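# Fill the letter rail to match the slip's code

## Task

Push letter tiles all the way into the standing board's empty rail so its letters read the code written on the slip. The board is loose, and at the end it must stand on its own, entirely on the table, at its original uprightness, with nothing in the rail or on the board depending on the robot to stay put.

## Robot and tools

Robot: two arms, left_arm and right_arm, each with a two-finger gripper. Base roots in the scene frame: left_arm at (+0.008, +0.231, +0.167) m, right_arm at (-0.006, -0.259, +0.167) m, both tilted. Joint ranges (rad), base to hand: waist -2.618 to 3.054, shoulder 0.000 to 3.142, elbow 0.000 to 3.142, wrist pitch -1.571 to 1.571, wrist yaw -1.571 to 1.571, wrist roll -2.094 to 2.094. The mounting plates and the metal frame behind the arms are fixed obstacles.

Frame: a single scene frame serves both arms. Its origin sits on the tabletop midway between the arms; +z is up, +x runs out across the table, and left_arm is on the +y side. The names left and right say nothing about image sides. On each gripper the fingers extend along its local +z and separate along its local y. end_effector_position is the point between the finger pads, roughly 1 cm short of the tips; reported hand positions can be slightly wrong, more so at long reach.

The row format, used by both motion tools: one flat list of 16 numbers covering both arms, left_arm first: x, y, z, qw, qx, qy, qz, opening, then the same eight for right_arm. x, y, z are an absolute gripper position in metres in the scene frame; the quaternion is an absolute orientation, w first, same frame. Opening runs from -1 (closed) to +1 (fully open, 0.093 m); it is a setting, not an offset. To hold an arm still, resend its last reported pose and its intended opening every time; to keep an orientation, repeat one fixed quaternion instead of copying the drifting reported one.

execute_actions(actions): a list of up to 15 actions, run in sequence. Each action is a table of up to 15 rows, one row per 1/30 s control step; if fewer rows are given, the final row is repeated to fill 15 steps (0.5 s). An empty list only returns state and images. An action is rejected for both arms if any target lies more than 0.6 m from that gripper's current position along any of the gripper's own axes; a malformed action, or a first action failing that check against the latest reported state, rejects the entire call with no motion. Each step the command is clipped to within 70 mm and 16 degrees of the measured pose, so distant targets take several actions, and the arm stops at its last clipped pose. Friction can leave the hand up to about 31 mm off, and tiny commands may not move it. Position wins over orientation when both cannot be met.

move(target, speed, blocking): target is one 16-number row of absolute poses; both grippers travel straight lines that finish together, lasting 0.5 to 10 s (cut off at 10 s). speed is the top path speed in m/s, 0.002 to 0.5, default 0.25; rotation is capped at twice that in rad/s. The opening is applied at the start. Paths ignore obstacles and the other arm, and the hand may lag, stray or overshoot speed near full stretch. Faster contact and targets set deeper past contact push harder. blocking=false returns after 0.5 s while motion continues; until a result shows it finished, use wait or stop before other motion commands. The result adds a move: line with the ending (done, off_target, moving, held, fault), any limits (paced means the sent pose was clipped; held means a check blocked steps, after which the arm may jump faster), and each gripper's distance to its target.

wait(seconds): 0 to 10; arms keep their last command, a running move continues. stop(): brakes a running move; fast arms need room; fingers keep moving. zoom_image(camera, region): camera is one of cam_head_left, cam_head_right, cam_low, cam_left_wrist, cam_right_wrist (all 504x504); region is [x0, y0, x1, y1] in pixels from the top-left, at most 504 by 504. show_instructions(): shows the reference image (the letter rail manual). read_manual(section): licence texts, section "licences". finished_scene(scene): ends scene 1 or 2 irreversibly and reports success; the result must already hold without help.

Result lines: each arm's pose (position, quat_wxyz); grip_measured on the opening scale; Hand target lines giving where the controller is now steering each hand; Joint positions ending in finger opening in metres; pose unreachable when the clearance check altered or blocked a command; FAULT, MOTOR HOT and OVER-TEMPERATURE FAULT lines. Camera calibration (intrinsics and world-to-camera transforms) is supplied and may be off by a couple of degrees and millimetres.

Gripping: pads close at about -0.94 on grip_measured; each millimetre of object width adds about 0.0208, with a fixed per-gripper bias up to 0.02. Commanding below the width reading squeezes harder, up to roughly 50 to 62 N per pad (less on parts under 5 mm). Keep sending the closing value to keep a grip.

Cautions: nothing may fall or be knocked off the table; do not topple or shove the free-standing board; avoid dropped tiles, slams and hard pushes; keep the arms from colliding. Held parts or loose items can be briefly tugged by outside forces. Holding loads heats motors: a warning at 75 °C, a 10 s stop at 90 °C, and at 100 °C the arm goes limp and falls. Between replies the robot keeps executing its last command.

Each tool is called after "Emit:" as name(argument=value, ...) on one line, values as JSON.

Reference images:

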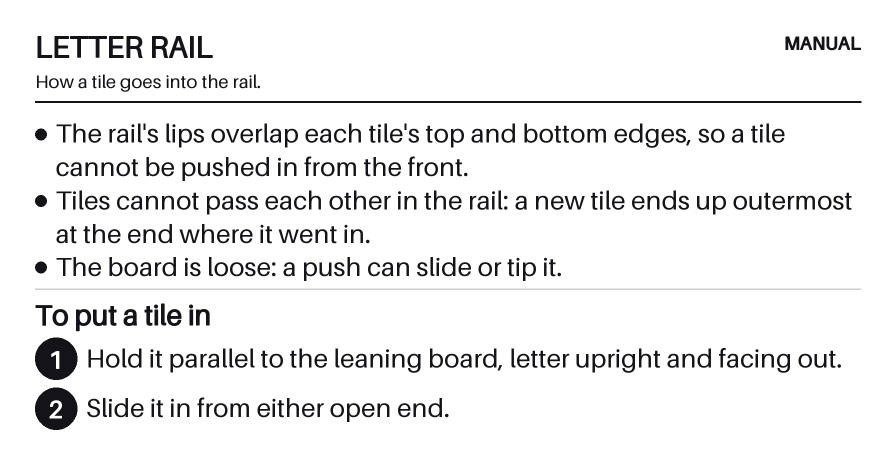

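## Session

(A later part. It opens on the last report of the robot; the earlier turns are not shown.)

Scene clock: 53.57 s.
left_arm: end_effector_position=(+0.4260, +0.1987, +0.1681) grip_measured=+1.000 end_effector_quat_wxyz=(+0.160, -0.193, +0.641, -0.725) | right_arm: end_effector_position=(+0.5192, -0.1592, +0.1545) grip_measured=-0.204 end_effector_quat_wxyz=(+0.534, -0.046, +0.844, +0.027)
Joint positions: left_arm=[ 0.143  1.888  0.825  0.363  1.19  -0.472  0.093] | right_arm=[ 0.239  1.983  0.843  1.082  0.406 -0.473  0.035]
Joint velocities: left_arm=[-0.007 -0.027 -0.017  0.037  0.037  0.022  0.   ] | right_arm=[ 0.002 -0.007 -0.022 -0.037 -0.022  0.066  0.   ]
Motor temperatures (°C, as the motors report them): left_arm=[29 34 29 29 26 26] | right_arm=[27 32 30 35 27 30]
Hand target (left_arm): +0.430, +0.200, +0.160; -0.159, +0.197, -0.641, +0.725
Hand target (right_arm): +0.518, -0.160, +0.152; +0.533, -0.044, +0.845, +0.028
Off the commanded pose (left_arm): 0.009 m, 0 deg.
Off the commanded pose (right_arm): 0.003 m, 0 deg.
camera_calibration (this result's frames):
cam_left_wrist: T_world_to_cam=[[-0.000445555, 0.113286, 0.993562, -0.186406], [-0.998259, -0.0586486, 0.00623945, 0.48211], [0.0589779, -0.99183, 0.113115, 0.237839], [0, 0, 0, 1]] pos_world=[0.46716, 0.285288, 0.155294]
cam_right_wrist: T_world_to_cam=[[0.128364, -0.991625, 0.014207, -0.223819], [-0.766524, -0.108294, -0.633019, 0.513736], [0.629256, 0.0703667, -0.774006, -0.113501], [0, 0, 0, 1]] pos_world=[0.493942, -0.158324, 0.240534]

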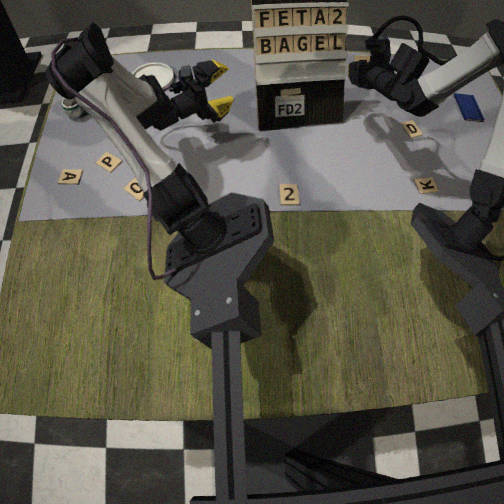

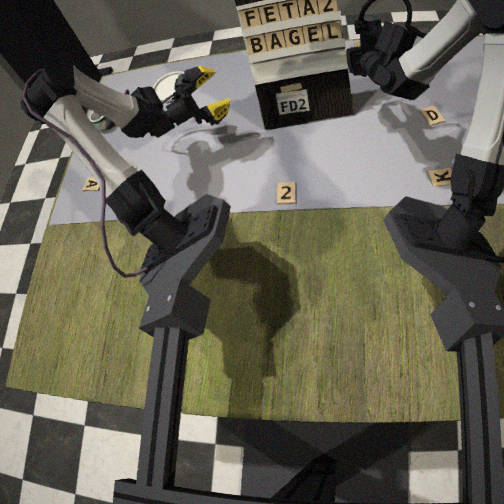

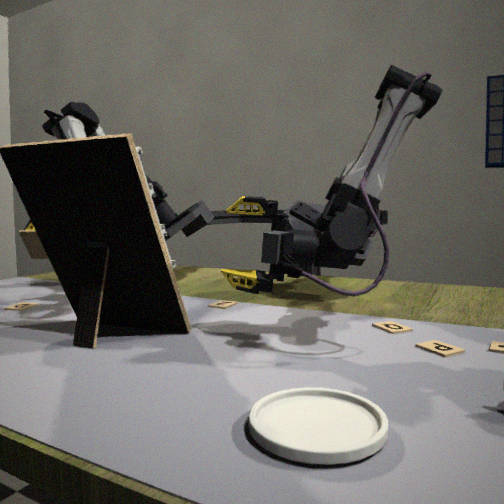

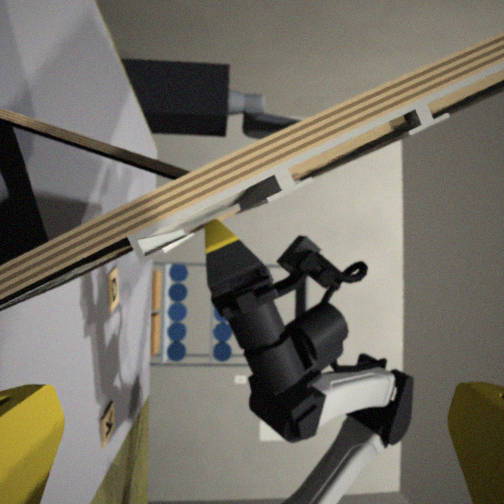

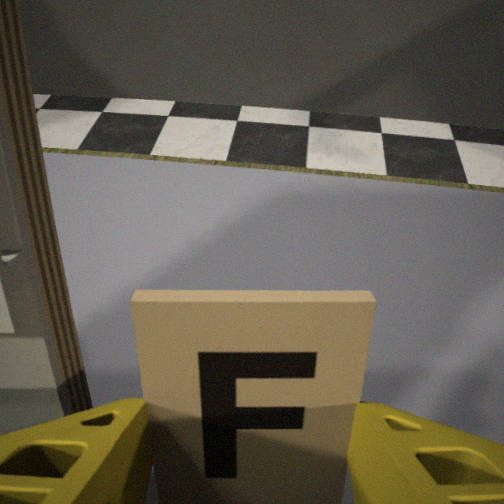

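Emit:
execute_actions(actions=[[[0.43,0.2,0.16,0.159,-0.197,0.641,-0.725,1,0.513,-0.155,0.139,0.533,-0.044,0.845,0.028,-0.25],[0.43,0.2,0.16,0.159,-0.197,0.641,-0.725,1,0.513,-0.155,0.139,0.533,-0.044,0.845,0.028,-0.25],[0.43,0.2,0.16,0.159,-0.197,0.641,-0.725,1,0.524,-0.15,0.163,0.533,-0.044,0.845,0.028,-0.25],[0.43,0.2,0.16,0.159,-0.197,0.641,-0.725,1,0.524,-0.15,0.163,0.533,-0.044,0.845,0.028,-0.25],[0.43,0.2,0.16,0.159,-0.197,0.641,-0.725,1,0.513,-0.146,0.139,0.533,-0.044,0.845,0.028,-0.25],[0.43,0.2,0.16,0.159,-0.197,0.641,-0.725,1,0.513,-0.146,0.139,0.533,-0.044,0.845,0.028,-0.25],[0.43,0.2,0.16,0.159,-0.197,0.641,-0.725,1,0.522,-0.146,0.160,0.533,-0.044,0.845,0.028,-0.25],[0.43,0.2,0.16,0.159,-0.197,0.641,-0.725,1,0.522,-0.146,0.160,0.533,-0.044,0.845,0.028,-0.25],[0.43,0.2,0.16,0.159,-0.197,0.641,-0.725,1,0.518,-0.146,0.151,0.533,-0.044,0.845,0.028,-0.25]]])

Emit:
zoom_image(camera="cam_left_wrist", region=[160, 190, 270, 260])

Scene clock: 54.43 s.
left_arm: end_effector_position=(+0.4260, +0.1987, +0.1681) grip_measured=+1.000 end_effector_quat_wxyz=(+0.160, -0.193, +0.641, -0.725) | right_arm: end_effector_position=(+0.5166, -0.1500, +0.1519) grip_measured=-0.204 end_effector_quat_wxyz=(+0.532, -0.048, +0.845, +0.027)
Joint positions: left_arm=[ 0.143  1.888  0.825  0.363  1.19  -0.472  0.093] | right_arm=[ 0.258  2.008  0.85   1.094  0.427 -0.472  0.035]
Joint velocities: left_arm=[ 0.002 -0.002  0.002 -0.007 -0.037  0.051  0.   ] | right_arm=[-0.007 -0.002 -0.012 -0.037  0.022 -0.037 -0.001]
Motor temperatures (°C, as the motors report them): left_arm=[29 34 29 29 26 26] | right_arm=[27 33 30 35 27 30]
Hand target (left_arm): +0.430, +0.200, +0.160; -0.159, +0.197, -0.641, +0.725
Hand target (right_arm): +0.518, -0.146, +0.151; +0.533, -0.044, +0.845, +0.028
Off the commanded pose (left_arm): 0.009 m, 0 deg.
Off the commanded pose (right_arm): 0.004 m, 0 deg.
camera_calibration (this result's frames):
cam_left_wrist: T_world_to_cam=[[-0.000445555, 0.113286, 0.993562, -0.186406], [-0.998259, -0.0586486, 0.00623945, 0.48211], [0.0589779, -0.99183, 0.113115, 0.237839], [0, 0, 0, 1]] pos_world=[0.46716, 0.285288, 0.155294]
cam_right_wrist: T_world_to_cam=[[0.130862, -0.991266, 0.0163237, -0.21592], [-0.769797, -0.111972, -0.628391, 0.511609], [0.624731, 0.0696663, -0.777726, -0.111692], [0, 0, 0, 1]] pos_world=[0.491868, -0.148967, 0.238149]

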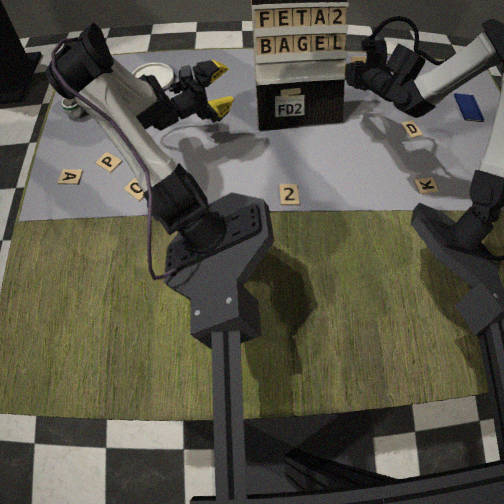

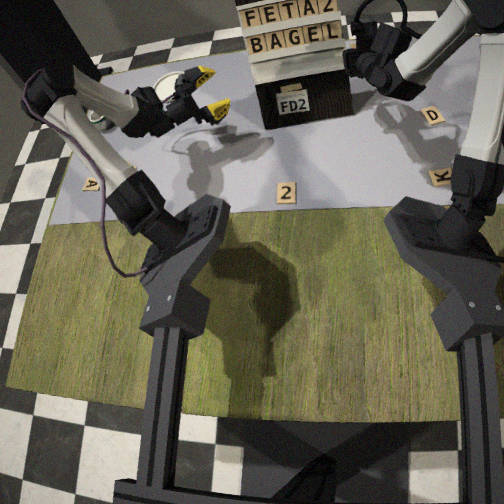

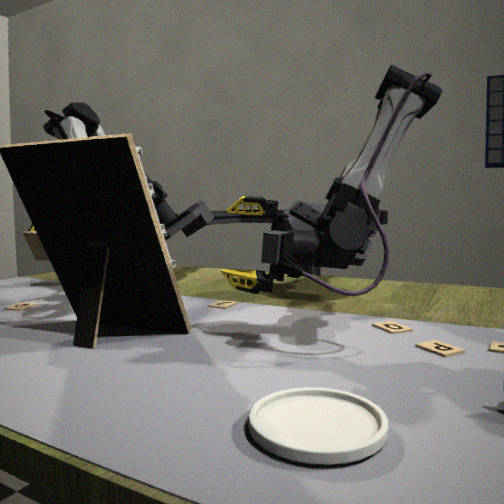

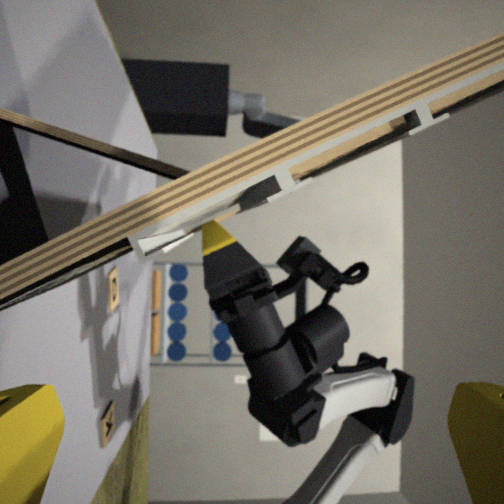

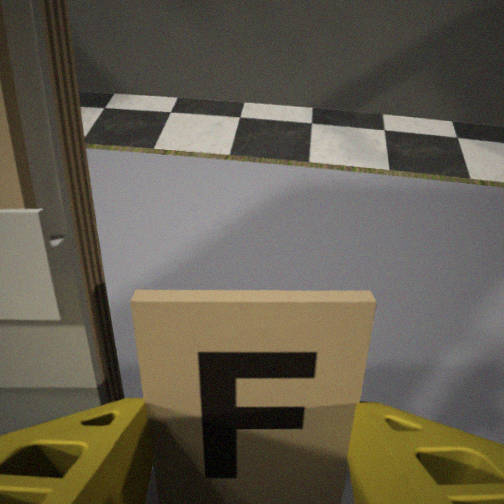

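Region (160, 190, 270, 260) of cam_left_wrist's 504x504 image, scaled by 4.582, with more detail than that image has; it fills the top 321 rows of this view, and the rest is white.

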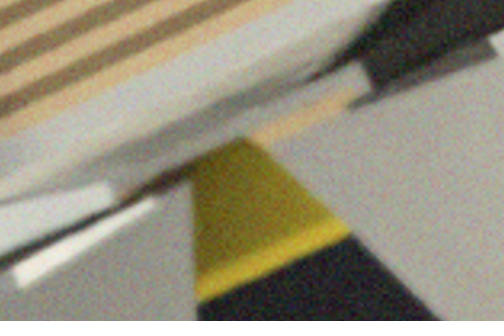

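Emit:
move(target=[0.43,0.2,0.16,0.159,-0.197,0.641,-0.725,1,0.520,-0.124,0.152,0.533,-0.044,0.845,0.028,-0.25], speed=0.02)

Emit:
zoom_image(camera="cam_left_wrist", region=[160, 190, 270, 260])

Scene clock: 56.07 s.
left_arm: end_effector_position=(+0.4260, +0.1987, +0.1681) grip_measured=+1.000 end_effector_quat_wxyz=(+0.160, -0.193, +0.641, -0.725) | right_arm: end_effector_position=(+0.5183, -0.1303, +0.1529) grip_measured=-0.204 end_effector_quat_wxyz=(+0.531, -0.048, +0.846, +0.026)
Joint positions: left_arm=[ 0.143  1.888  0.825  0.363  1.19  -0.472  0.093] | right_arm=[ 0.302  2.058  0.893  1.098  0.472 -0.47   0.035]
Joint velocities: left_arm=[-0.002 -0.012  0.007 -0.051 -0.022 -0.051  0.   ] | right_arm=[ 0.017 -0.007 -0.017  0.007  0.022 -0.007 -0.   ]
Motor temperatures (°C, as the motors report them): left_arm=[29 34 29 29 27 26] | right_arm=[27 33 30 35 27 30]
Hand target (left_arm): +0.430, +0.200, +0.160; -0.159, +0.197, -0.641, +0.725
Hand target (right_arm): +0.520, -0.124, +0.152; +0.533, -0.044, +0.845, +0.028
Off the commanded pose (left_arm): 0.009 m, 0 deg.
Off the commanded pose (right_arm): 0.007 m, 1 deg.
move: done
camera_calibration (this result's frames):
cam_left_wrist: T_world_to_cam=[[-0.000445555, 0.113286, 0.993562, -0.186406], [-0.998259, -0.0586486, 0.00623945, 0.48211], [0.0589779, -0.99183, 0.113115, 0.237839], [0, 0, 0, 1]] pos_world=[0.46716, 0.285288, 0.155294]
cam_right_wrist: T_world_to_cam=[[0.130163, -0.991328, 0.0180421, -0.196523], [-0.770781, -0.112618, -0.627068, 0.51596], [0.623662, 0.0677148, -0.778756, -0.112884], [0, 0, 0, 1]] pos_world=[0.493673, -0.129068, 0.239178]

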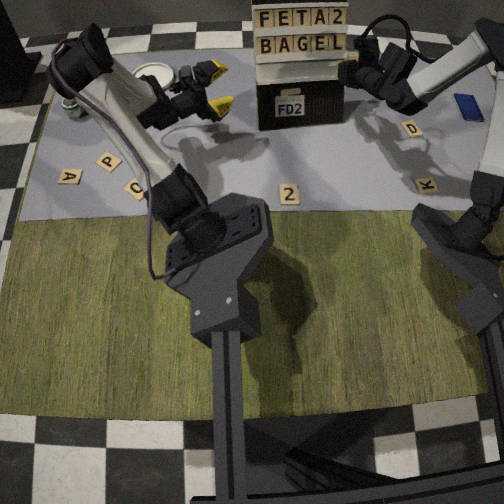

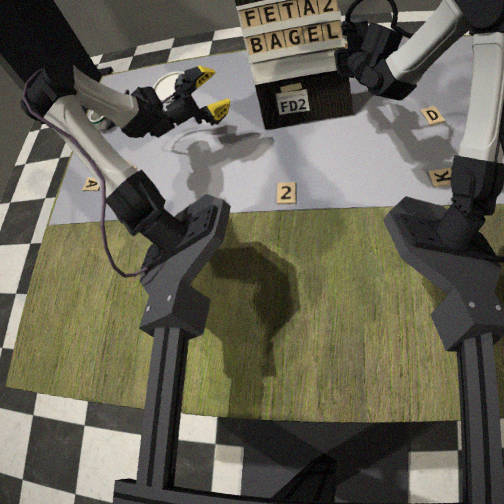

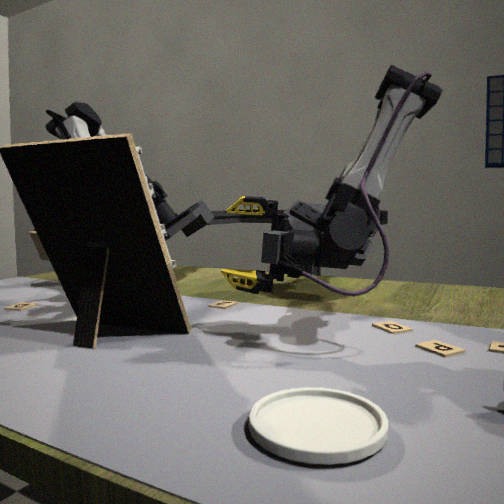

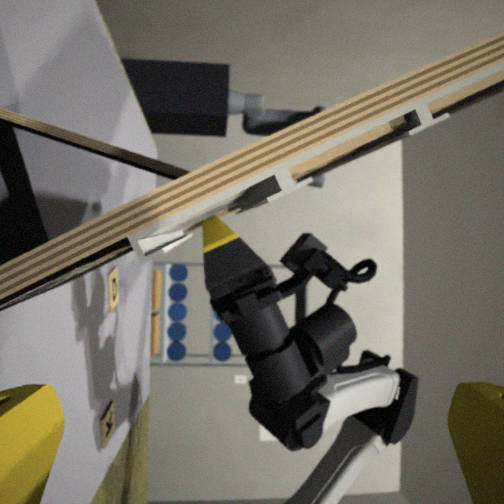

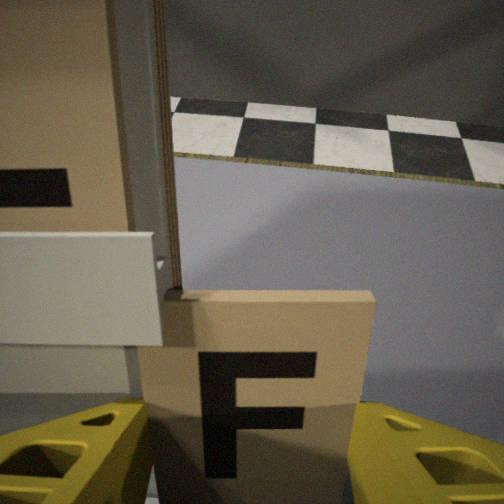

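Region (160, 190, 270, 260) of cam_left_wrist's 504x504 image, scaled by 4.582, with more detail than that image has; it fills the top 321 rows of this view, and the rest is white.

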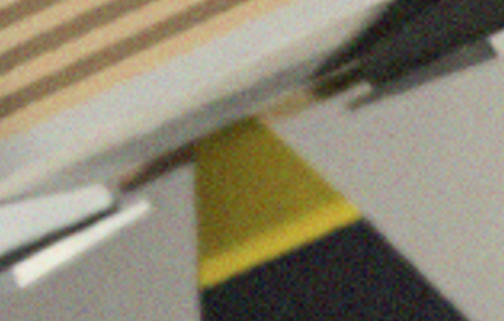

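Emit:
move(target=[0.43,0.2,0.16,0.159,-0.197,0.641,-0.725,1,0.5135,-0.098,0.149,0.533,-0.044,0.845,0.028,-0.25], speed=0.02)

Emit:
zoom_image(camera="cam_left_wrist", region=[160, 190, 270, 260])

Scene clock: 58.07 s.
left_arm: end_effector_position=(+0.4260, +0.1987, +0.1681) grip_measured=+1.000 end_effector_quat_wxyz=(+0.160, -0.193, +0.641, -0.725) | right_arm: end_effector_position=(+0.5130, -0.1045, +0.1508) grip_measured=-0.204 end_effector_quat_wxyz=(+0.532, -0.047, +0.845, +0.026)
Joint positions: left_arm=[ 0.143  1.888  0.825  0.363  1.19  -0.472  0.093] | right_arm=[ 0.355  2.13   0.924  1.14   0.524 -0.466  0.035]
Joint velocities: left_arm=[ 0.002 -0.007  0.007 -0.007 -0.037  0.007  0.   ] | right_arm=[-0.007  0.017 -0.012  0.051 -0.095  0.007 -0.001]
Motor temperatures (°C, as the motors report them): left_arm=[29 34 29 29 27 26] | right_arm=[27 33 30 35 27 30]
Hand target (left_arm): +0.430, +0.200, +0.160; -0.159, +0.197, -0.641, +0.725
Hand target (right_arm): +0.513, -0.098, +0.149; +0.533, -0.044, +0.845, +0.028
Off the commanded pose (left_arm): 0.009 m, 0 deg.
Off the commanded pose (right_arm): 0.007 m, 0 deg.
move: done
camera_calibration (this result's frames):
cam_left_wrist: T_world_to_cam=[[-0.000445555, 0.113286, 0.993562, -0.186406], [-0.998259, -0.0586486, 0.00623945, 0.48211], [0.0589779, -0.99183, 0.113115, 0.237839], [0, 0, 0, 1]] pos_world=[0.46716, 0.285288, 0.155294]
cam_right_wrist: T_world_to_cam=[[0.129254, -0.991474, 0.0165353, -0.169504], [-0.768892, -0.110739, -0.629716, 0.513066], [0.626178, 0.0686793, -0.77665, -0.114484], [0, 0, 0, 1]] pos_world=[0.488089, -0.10338, 0.236975]

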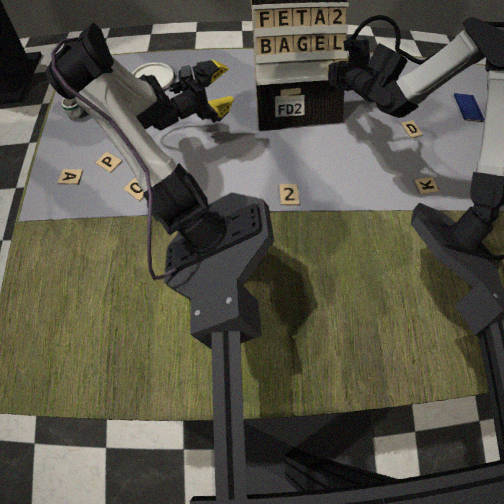

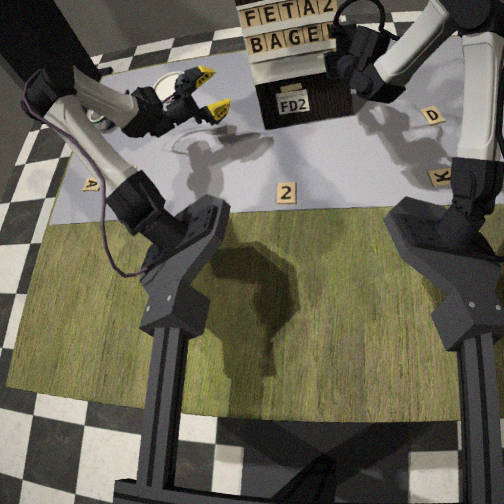

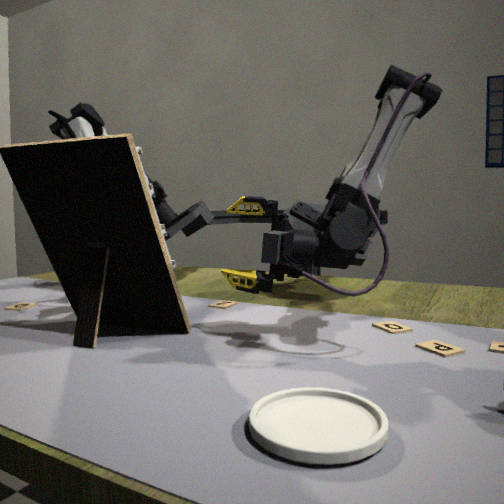

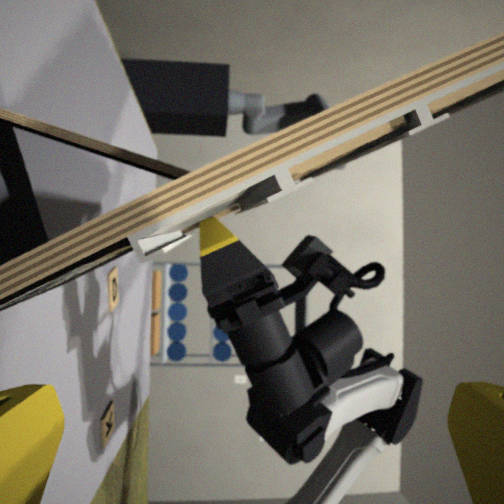

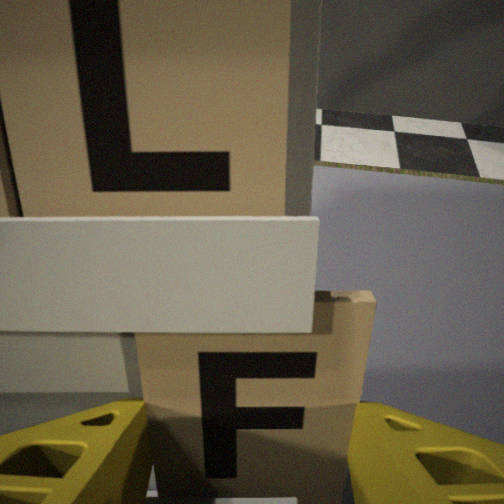

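Region (160, 190, 270, 260) of cam_left_wrist's 504x504 image, scaled by 4.582, with more detail than that image has; it fills the top 321 rows of this view, and the rest is white.

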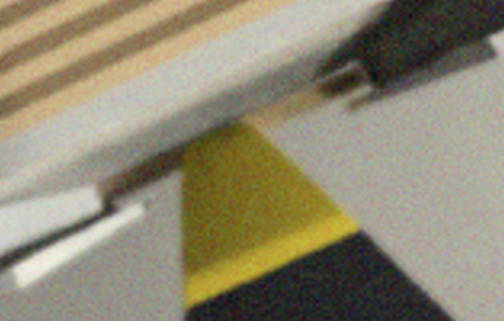

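Emit:
move(target=[0.43,0.2,0.16,0.159,-0.197,0.641,-0.725,1,0.503,-0.02,0.150,0.533,-0.044,0.845,0.028,0.12], speed=0.04)

Emit:
move(target=[0.43,0.2,0.16,0.159,-0.197,0.641,-0.725,1,0.495,0.05,0.150,0.533,-0.044,0.845,0.028,0.12], speed=0.04)

Scene clock: 60.67 s.
left_arm: end_effector_position=(+0.4260, +0.1987, +0.1681) grip_measured=+1.000 end_effector_quat_wxyz=(+0.160, -0.193, +0.641, -0.725) | right_arm: end_effector_position=(+0.5051, -0.0329, +0.1540) grip_measured=+0.117 end_effector_quat_wxyz=(+0.534, -0.034, +0.845, +0.017)
Joint positions: left_arm=[ 0.143  1.888  0.825  0.363  1.19  -0.472  0.093] | right_arm=[ 0.504  2.327  1.097  1.176  0.698 -0.454  0.051]
Joint velocities: left_arm=[ 0.007 -0.002  0.012 -0.022 -0.007 -0.022  0.   ] | right_arm=[ 0.002 -0.007  0.002  0.095  0.022 -0.066 -0.   ]
Motor temperatures (°C, as the motors report them): left_arm=[29 34 29 29 27 26] | right_arm=[28 33 30 35 27 30]
Hand target (left_arm): +0.430, +0.200, +0.160; -0.159, +0.197, -0.641, +0.725
Hand target (right_arm): +0.503, -0.020, +0.150; +0.533, -0.044, +0.845, +0.028
Off the commanded pose (left_arm): 0.009 m, 0 deg.
Off the commanded pose (right_arm): 0.014 m, 2 deg.
move: off_target (right_arm)
camera_calibration (this result's frames):
cam_left_wrist: T_world_to_cam=[[-0.000445555, 0.113286, 0.993562, -0.186406], [-0.998259, -0.0586486, 0.00623945, 0.48211], [0.0589779, -0.99183, 0.113115, 0.237839], [0, 0, 0, 1]] pos_world=[0.46716, 0.285288, 0.155294]
cam_right_wrist: T_world_to_cam=[[0.0981831, -0.994976, 0.019566, -0.0824934], [-0.770305, -0.0884315, -0.631514, 0.518648], [0.630072, 0.0469322, -0.775118, -0.114884], [0, 0, 0, 1]] pos_world=[0.480002, -0.0308225, 0.240099]

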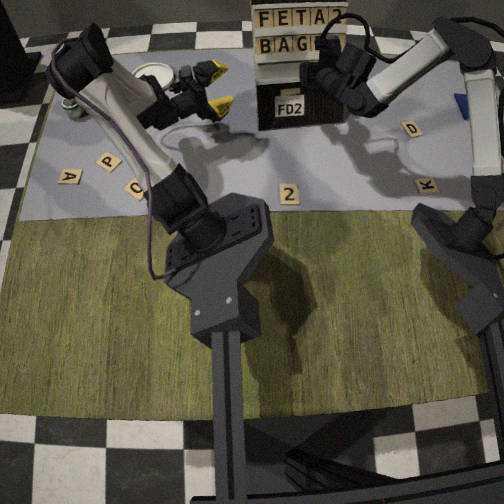

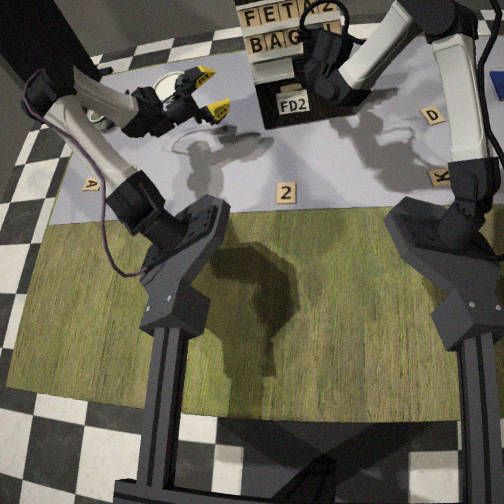

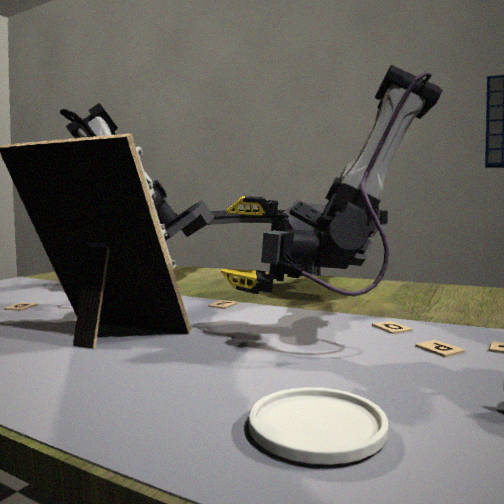

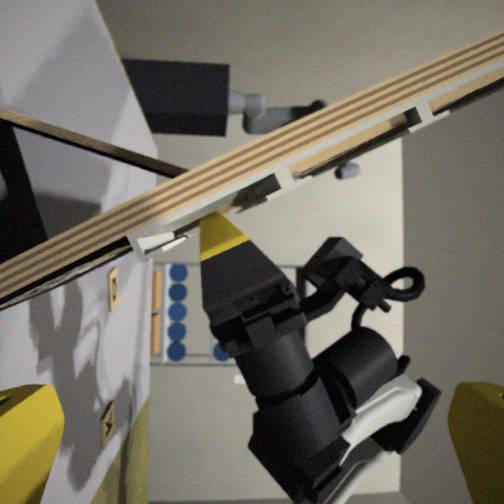

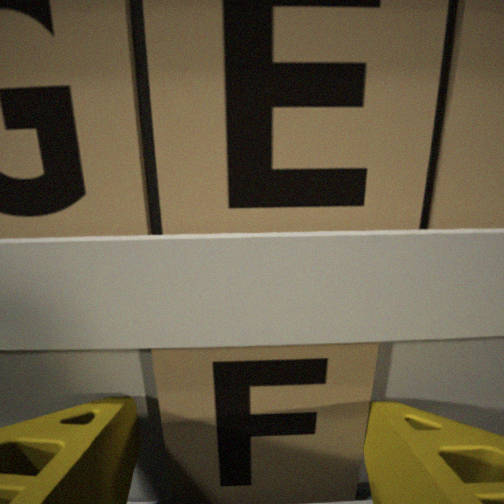

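Scene clock: 63.07 s.
left_arm: end_effector_position=(+0.4260, +0.1987, +0.1681) grip_measured=+1.000 end_effector_quat_wxyz=(+0.160, -0.193, +0.641, -0.725) | right_arm: end_effector_position=(+0.5004, +0.0362, +0.1589) grip_measured=+0.117 end_effector_quat_wxyz=(+0.540, -0.027, +0.841, +0.021)
Joint positions: left_arm=[ 0.143  1.888  0.825  0.363  1.19  -0.472  0.093] | right_arm=[ 0.614  2.513  1.322  1.153  0.802 -0.443  0.051]
Joint velocities: left_arm=[-0.002 -0.007 -0.022  0.081 -0.037  0.037  0.   ] | right_arm=[ 0.012 -0.002 -0.022 -0.022 -0.007  0.095  0.   ]
Motor temperatures (°C, as the motors report them): left_arm=[29 34 29 29 27 26] | right_arm=[28 33 30 35 27 30]
Hand target (left_arm): +0.430, +0.200, +0.160; -0.159, +0.197, -0.641, +0.725
Hand target (right_arm): +0.494, +0.049, +0.150; +0.533, -0.044, +0.845, +0.028
Off the commanded pose (left_arm): 0.009 m, 0 deg.
Off the commanded pose (right_arm): 0.017 m, 2 deg.
move: off_target (right_arm)
camera_calibration (this result's frames):
cam_left_wrist: T_world_to_cam=[[-0.000445555, 0.113286, 0.993562, -0.186406], [-0.998259, -0.0586486, 0.00623945, 0.48211], [0.0589779, -0.99183, 0.113115, 0.237839], [0, 0, 0, 1]] pos_world=[0.46716, 0.285288, 0.155294]
cam_right_wrist: T_world_to_cam=[[0.090019, -0.995932, 0.00407197, -0.00672495], [-0.761554, -0.0714681, -0.644148, 0.521195], [0.641819, 0.0548846, -0.76489, -0.119172], [0, 0, 0, 1]] pos_world=[0.474011, 0.037092, 0.244601]

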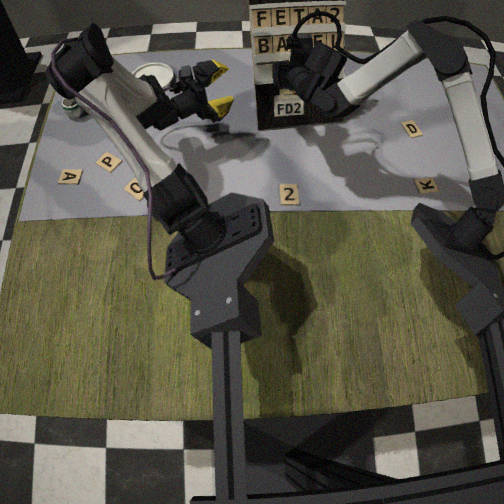

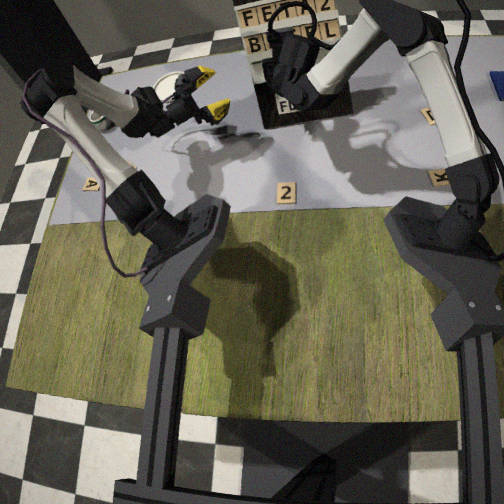

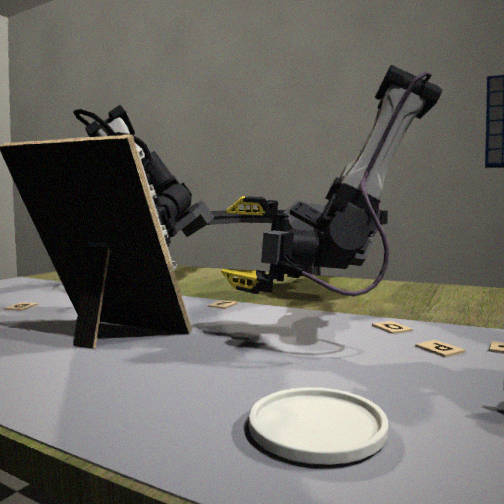

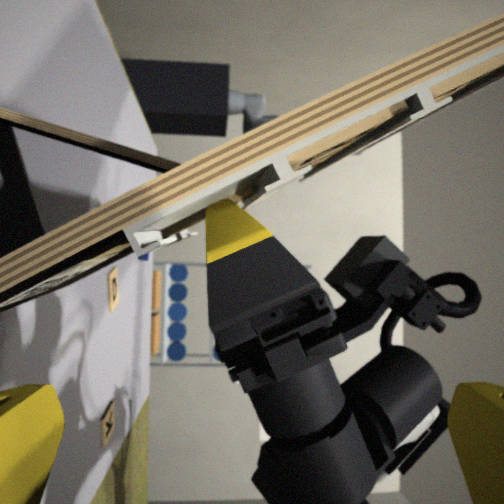

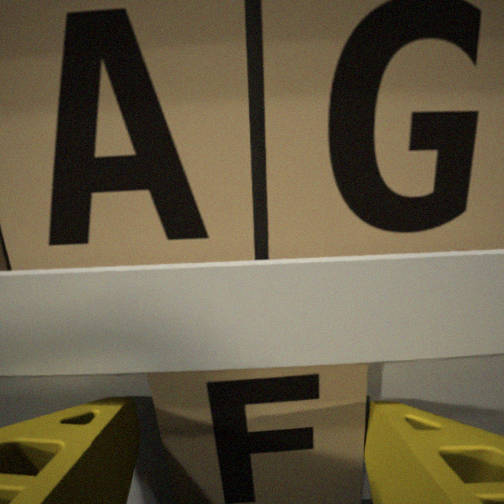

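Emit:
move(target=[0.43,0.2,0.16,0.159,-0.197,0.641,-0.725,1,0.45,0.02,0.172,0.533,-0.044,0.845,0.028,0.3], speed=0.08)

Emit:
move(target=[0.43,0.2,0.16,0.159,-0.197,0.641,-0.725,1,0.41,-0.2,0.17,0.38,-0.08,0.92,0.028,0.5])

Emit:
move(target=[0.43,0.2,0.16,0.159,-0.197,0.641,-0.725,1,0.44,-0.335,0.06,0,-0.174,0.985,0,0.5])

Scene clock: 65.20 s.
left_arm: end_effector_position=(+0.4260, +0.1987, +0.1681) grip_measured=+1.000 end_effector_quat_wxyz=(+0.160, -0.193, +0.641, -0.725) | right_arm: end_effector_position=(+0.4527, +0.0235, +0.1673) grip_measured=+0.297 end_effector_quat_wxyz=(+0.531, -0.051, +0.846, +0.026)
Joint positions: left_arm=[ 0.143  1.888  0.825  0.363  1.19  -0.472  0.093] | right_arm=[ 0.668  2.409  1.091  1.226  0.835 -0.436  0.059]
Joint velocities: left_arm=[ 0.012 -0.012 -0.002  0.022  0.037  0.007  0.   ] | right_arm=[-0.002 -0.007  0.002  0.037 -0.007 -0.007  0.001]
Motor temperatures (°C, as the motors report them): left_arm=[29 34 29 29 27 26] | right_arm=[29 34 30 35 27 30]
Hand target (left_arm): +0.430, +0.200, +0.160; -0.159, +0.197, -0.641, +0.725
Hand target (right_arm): +0.450, +0.020, +0.173; +0.533, -0.044, +0.845, +0.028
Off the commanded pose (left_arm): 0.009 m, 0 deg.
Off the commanded pose (right_arm): 0.006 m, 1 deg.
move: done
camera_calibration (this result's frames):
cam_left_wrist: T_world_to_cam=[[-0.000445555, 0.113286, 0.993562, -0.186406], [-0.998259, -0.0586486, 0.00623945, 0.48211], [0.0589779, -0.99183, 0.113115, 0.237839], [0, 0, 0, 1]] pos_world=[0.46716, 0.285288, 0.155294]
cam_right_wrist: T_world_to_cam=[[0.135074, -0.990619, 0.0206977, -0.0384247], [-0.770427, -0.11814, -0.626487, 0.491596], [0.623055, 0.0686759, -0.779157, -0.0708567], [0, 0, 0, 1]] pos_world=[0.428076, 0.0248788, 0.253565]

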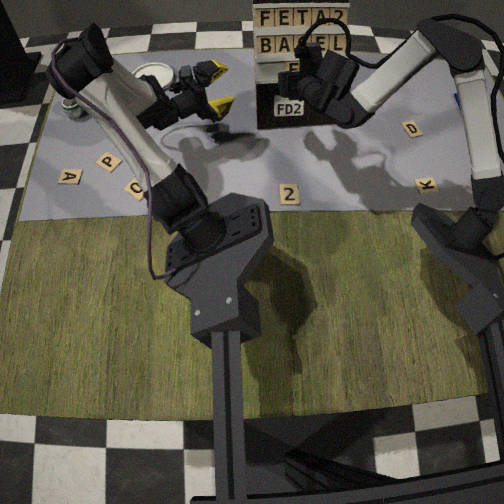

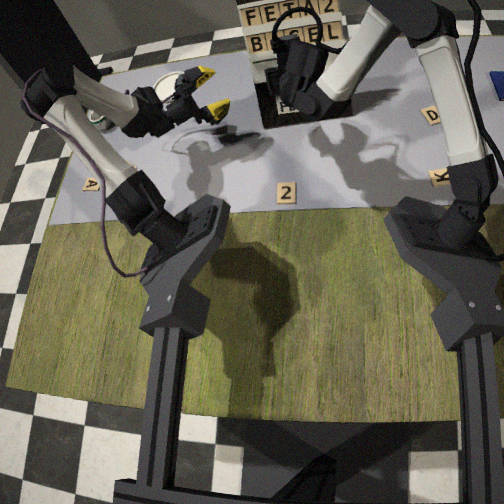

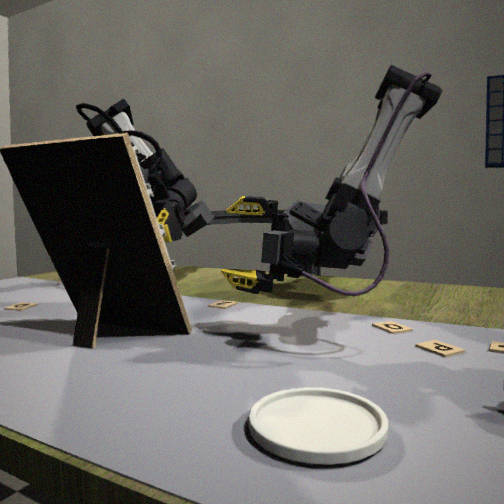

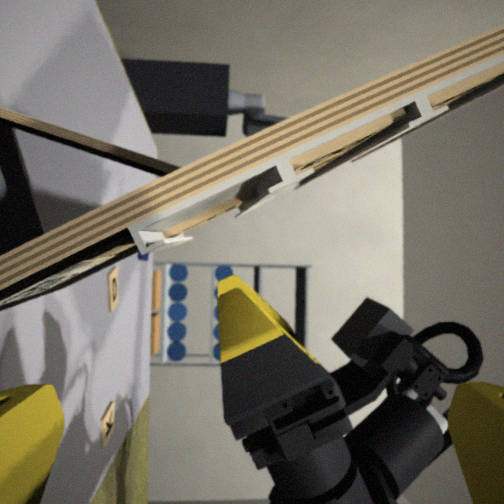

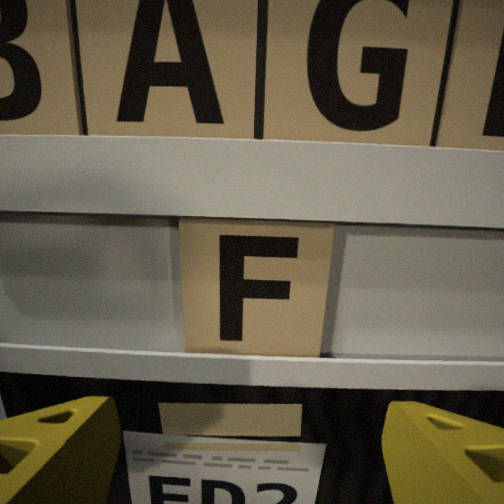

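Scene clock: 66.93 s.
left_arm: end_effector_position=(+0.4260, +0.1987, +0.1681) grip_measured=+1.000 end_effector_quat_wxyz=(+0.160, -0.193, +0.641, -0.725) | right_arm: end_effector_position=(+0.4088, -0.1964, +0.1733) grip_measured=+0.497 end_effector_quat_wxyz=(+0.383, -0.086, +0.919, +0.027)
Joint positions: left_arm=[ 0.143  1.888  0.825  0.363  1.19  -0.472  0.093] | right_arm=[ 0.33   1.453  0.587  0.416  0.579 -0.318  0.069]
Joint velocities: left_arm=[-0.012 -0.007 -0.022 -0.022 -0.007  0.037  0.   ] | right_arm=[ 0.007 -0.007 -0.012  0.037  0.051 -0.007  0.001]
Motor temperatures (°C, as the motors report them): left_arm=[29 34 29 29 27 26] | right_arm=[29 34 30 35 27 30]
Hand target (left_arm): +0.430, +0.200, +0.160; -0.159, +0.197, -0.641, +0.725
Hand target (right_arm): +0.410, -0.200, +0.173; +0.380, -0.081, +0.921, +0.028
Off the commanded pose (left_arm): 0.009 m, 0 deg.
Off the commanded pose (right_arm): 0.005 m, 1 deg.
move: done
camera_calibration (this result's frames):
cam_left_wrist: T_world_to_cam=[[-0.000445555, 0.113286, 0.993562, -0.186406], [-0.998259, -0.0586486, 0.00623945, 0.48211], [0.0589779, -0.99183, 0.113115, 0.237839], [0, 0, 0, 1]] pos_world=[0.46716, 0.285288, 0.155294]
cam_right_wrist: T_world_to_cam=[[0.202438, -0.979122, 0.0184105, -0.275355], [-0.920279, -0.196632, -0.338263, 0.431419], [0.334821, 0.0515344, -0.940871, 0.118804], [0, 0, 0, 1]] pos_world=[0.41299, -0.190898, 0.262781]

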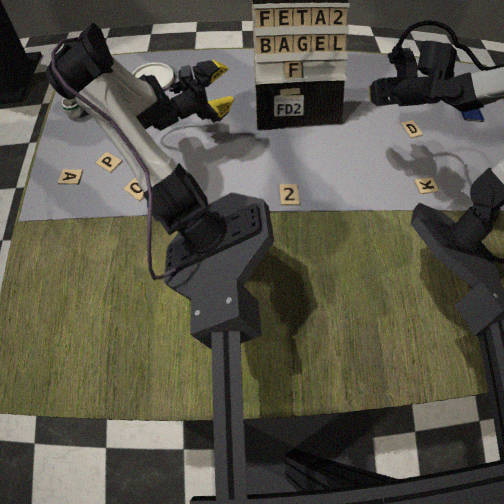

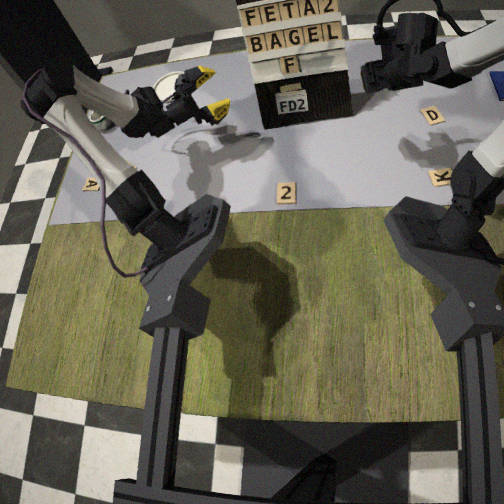

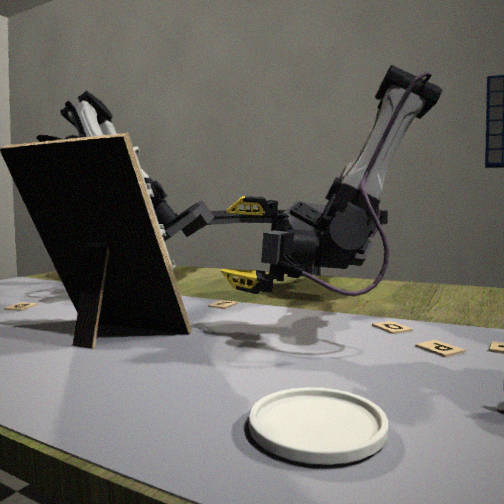

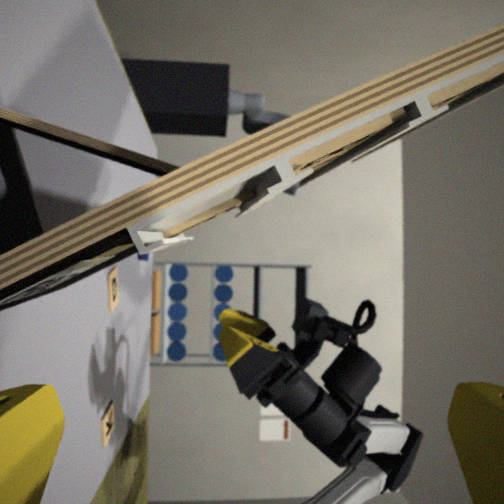

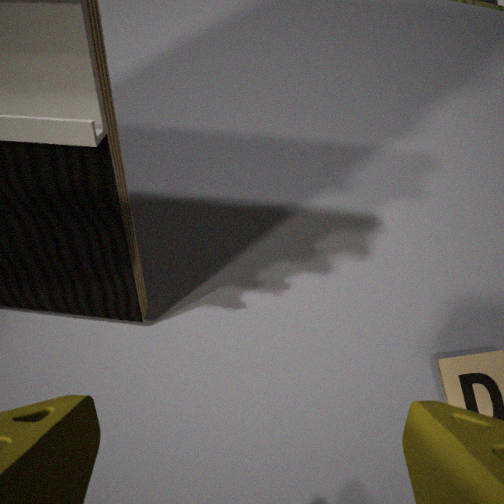

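Scene clock: 69.20 s.
left_arm: end_effector_position=(+0.4260, +0.1987, +0.1681) grip_measured=+1.000 end_effector_quat_wxyz=(+0.160, -0.193, +0.641, -0.725) | right_arm: end_effector_position=(+0.4404, -0.3339, +0.0662) grip_measured=+0.497 end_effector_quat_wxyz=(+0.013, -0.171, +0.985, +0.003)
Joint positions: left_arm=[ 0.143  1.888  0.825  0.363  1.19  -0.472  0.093] | right_arm=[-0.147  1.858  1.439 -0.694  0.437 -0.455  0.069]
Joint velocities: left_arm=[ 0.002 -0.017 -0.017 -0.066 -0.051  0.066  0.   ] | right_arm=[ 0.002 -0.002 -0.007 -0.081  0.037  0.022 -0.001]
Motor temperatures (°C, as the motors report them): left_arm=[29 35 29 29 27 26] | right_arm=[29 34 30 35 27 30]
Hand target (left_arm): +0.430, +0.200, +0.160; -0.159, +0.197, -0.641, +0.725
Hand target (right_arm): +0.438, -0.336, +0.059; +0.001, -0.175, +0.985, +0.002
Off the commanded pose (left_arm): 0.009 m, 0 deg.
Off the commanded pose (right_arm): 0.006 m, 2 deg.
move: done
camera_calibration (this result's frames):
cam_left_wrist: T_world_to_cam=[[-0.000445555, 0.113286, 0.993562, -0.186406], [-0.998259, -0.0586486, 0.00623945, 0.48211], [0.0589779, -0.99183, 0.113115, 0.237839], [0, 0, 0, 1]] pos_world=[0.46716, 0.285288, 0.155294]
cam_right_wrist: T_world_to_cam=[[0.356003, -0.934345, -0.0161529, -0.46481], [-0.852827, -0.331912, 0.403138, 0.273339], [-0.382031, -0.129743, -0.914997, 0.267931], [0, 0, 0, 1]] pos_world=[0.500943, -0.308807, 0.127454]

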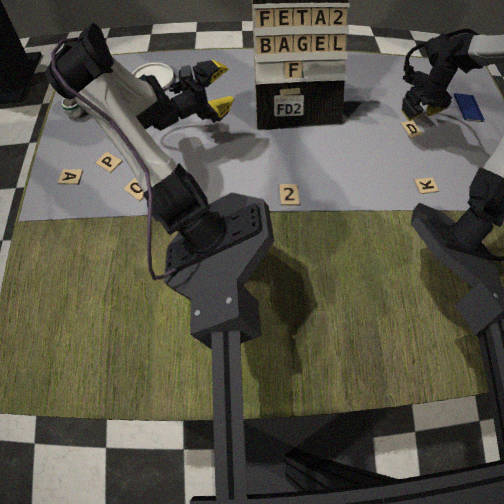

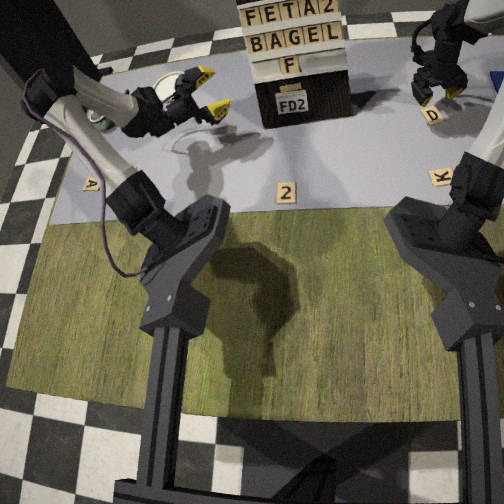

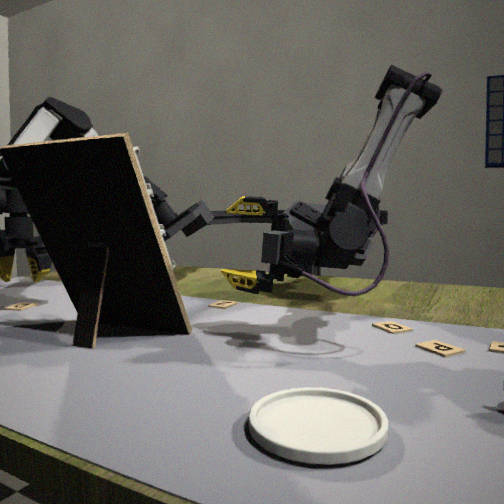

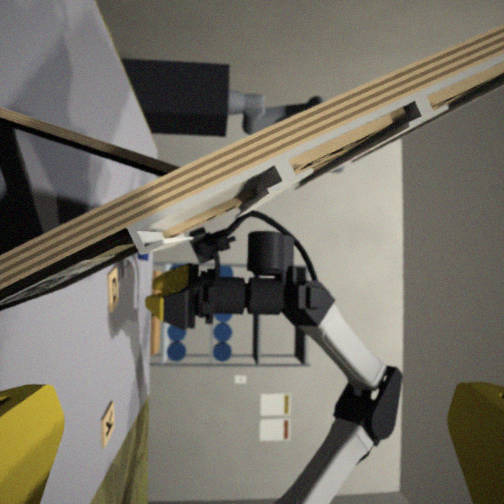

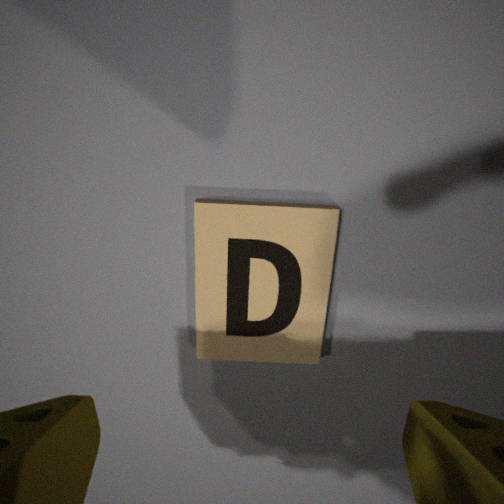

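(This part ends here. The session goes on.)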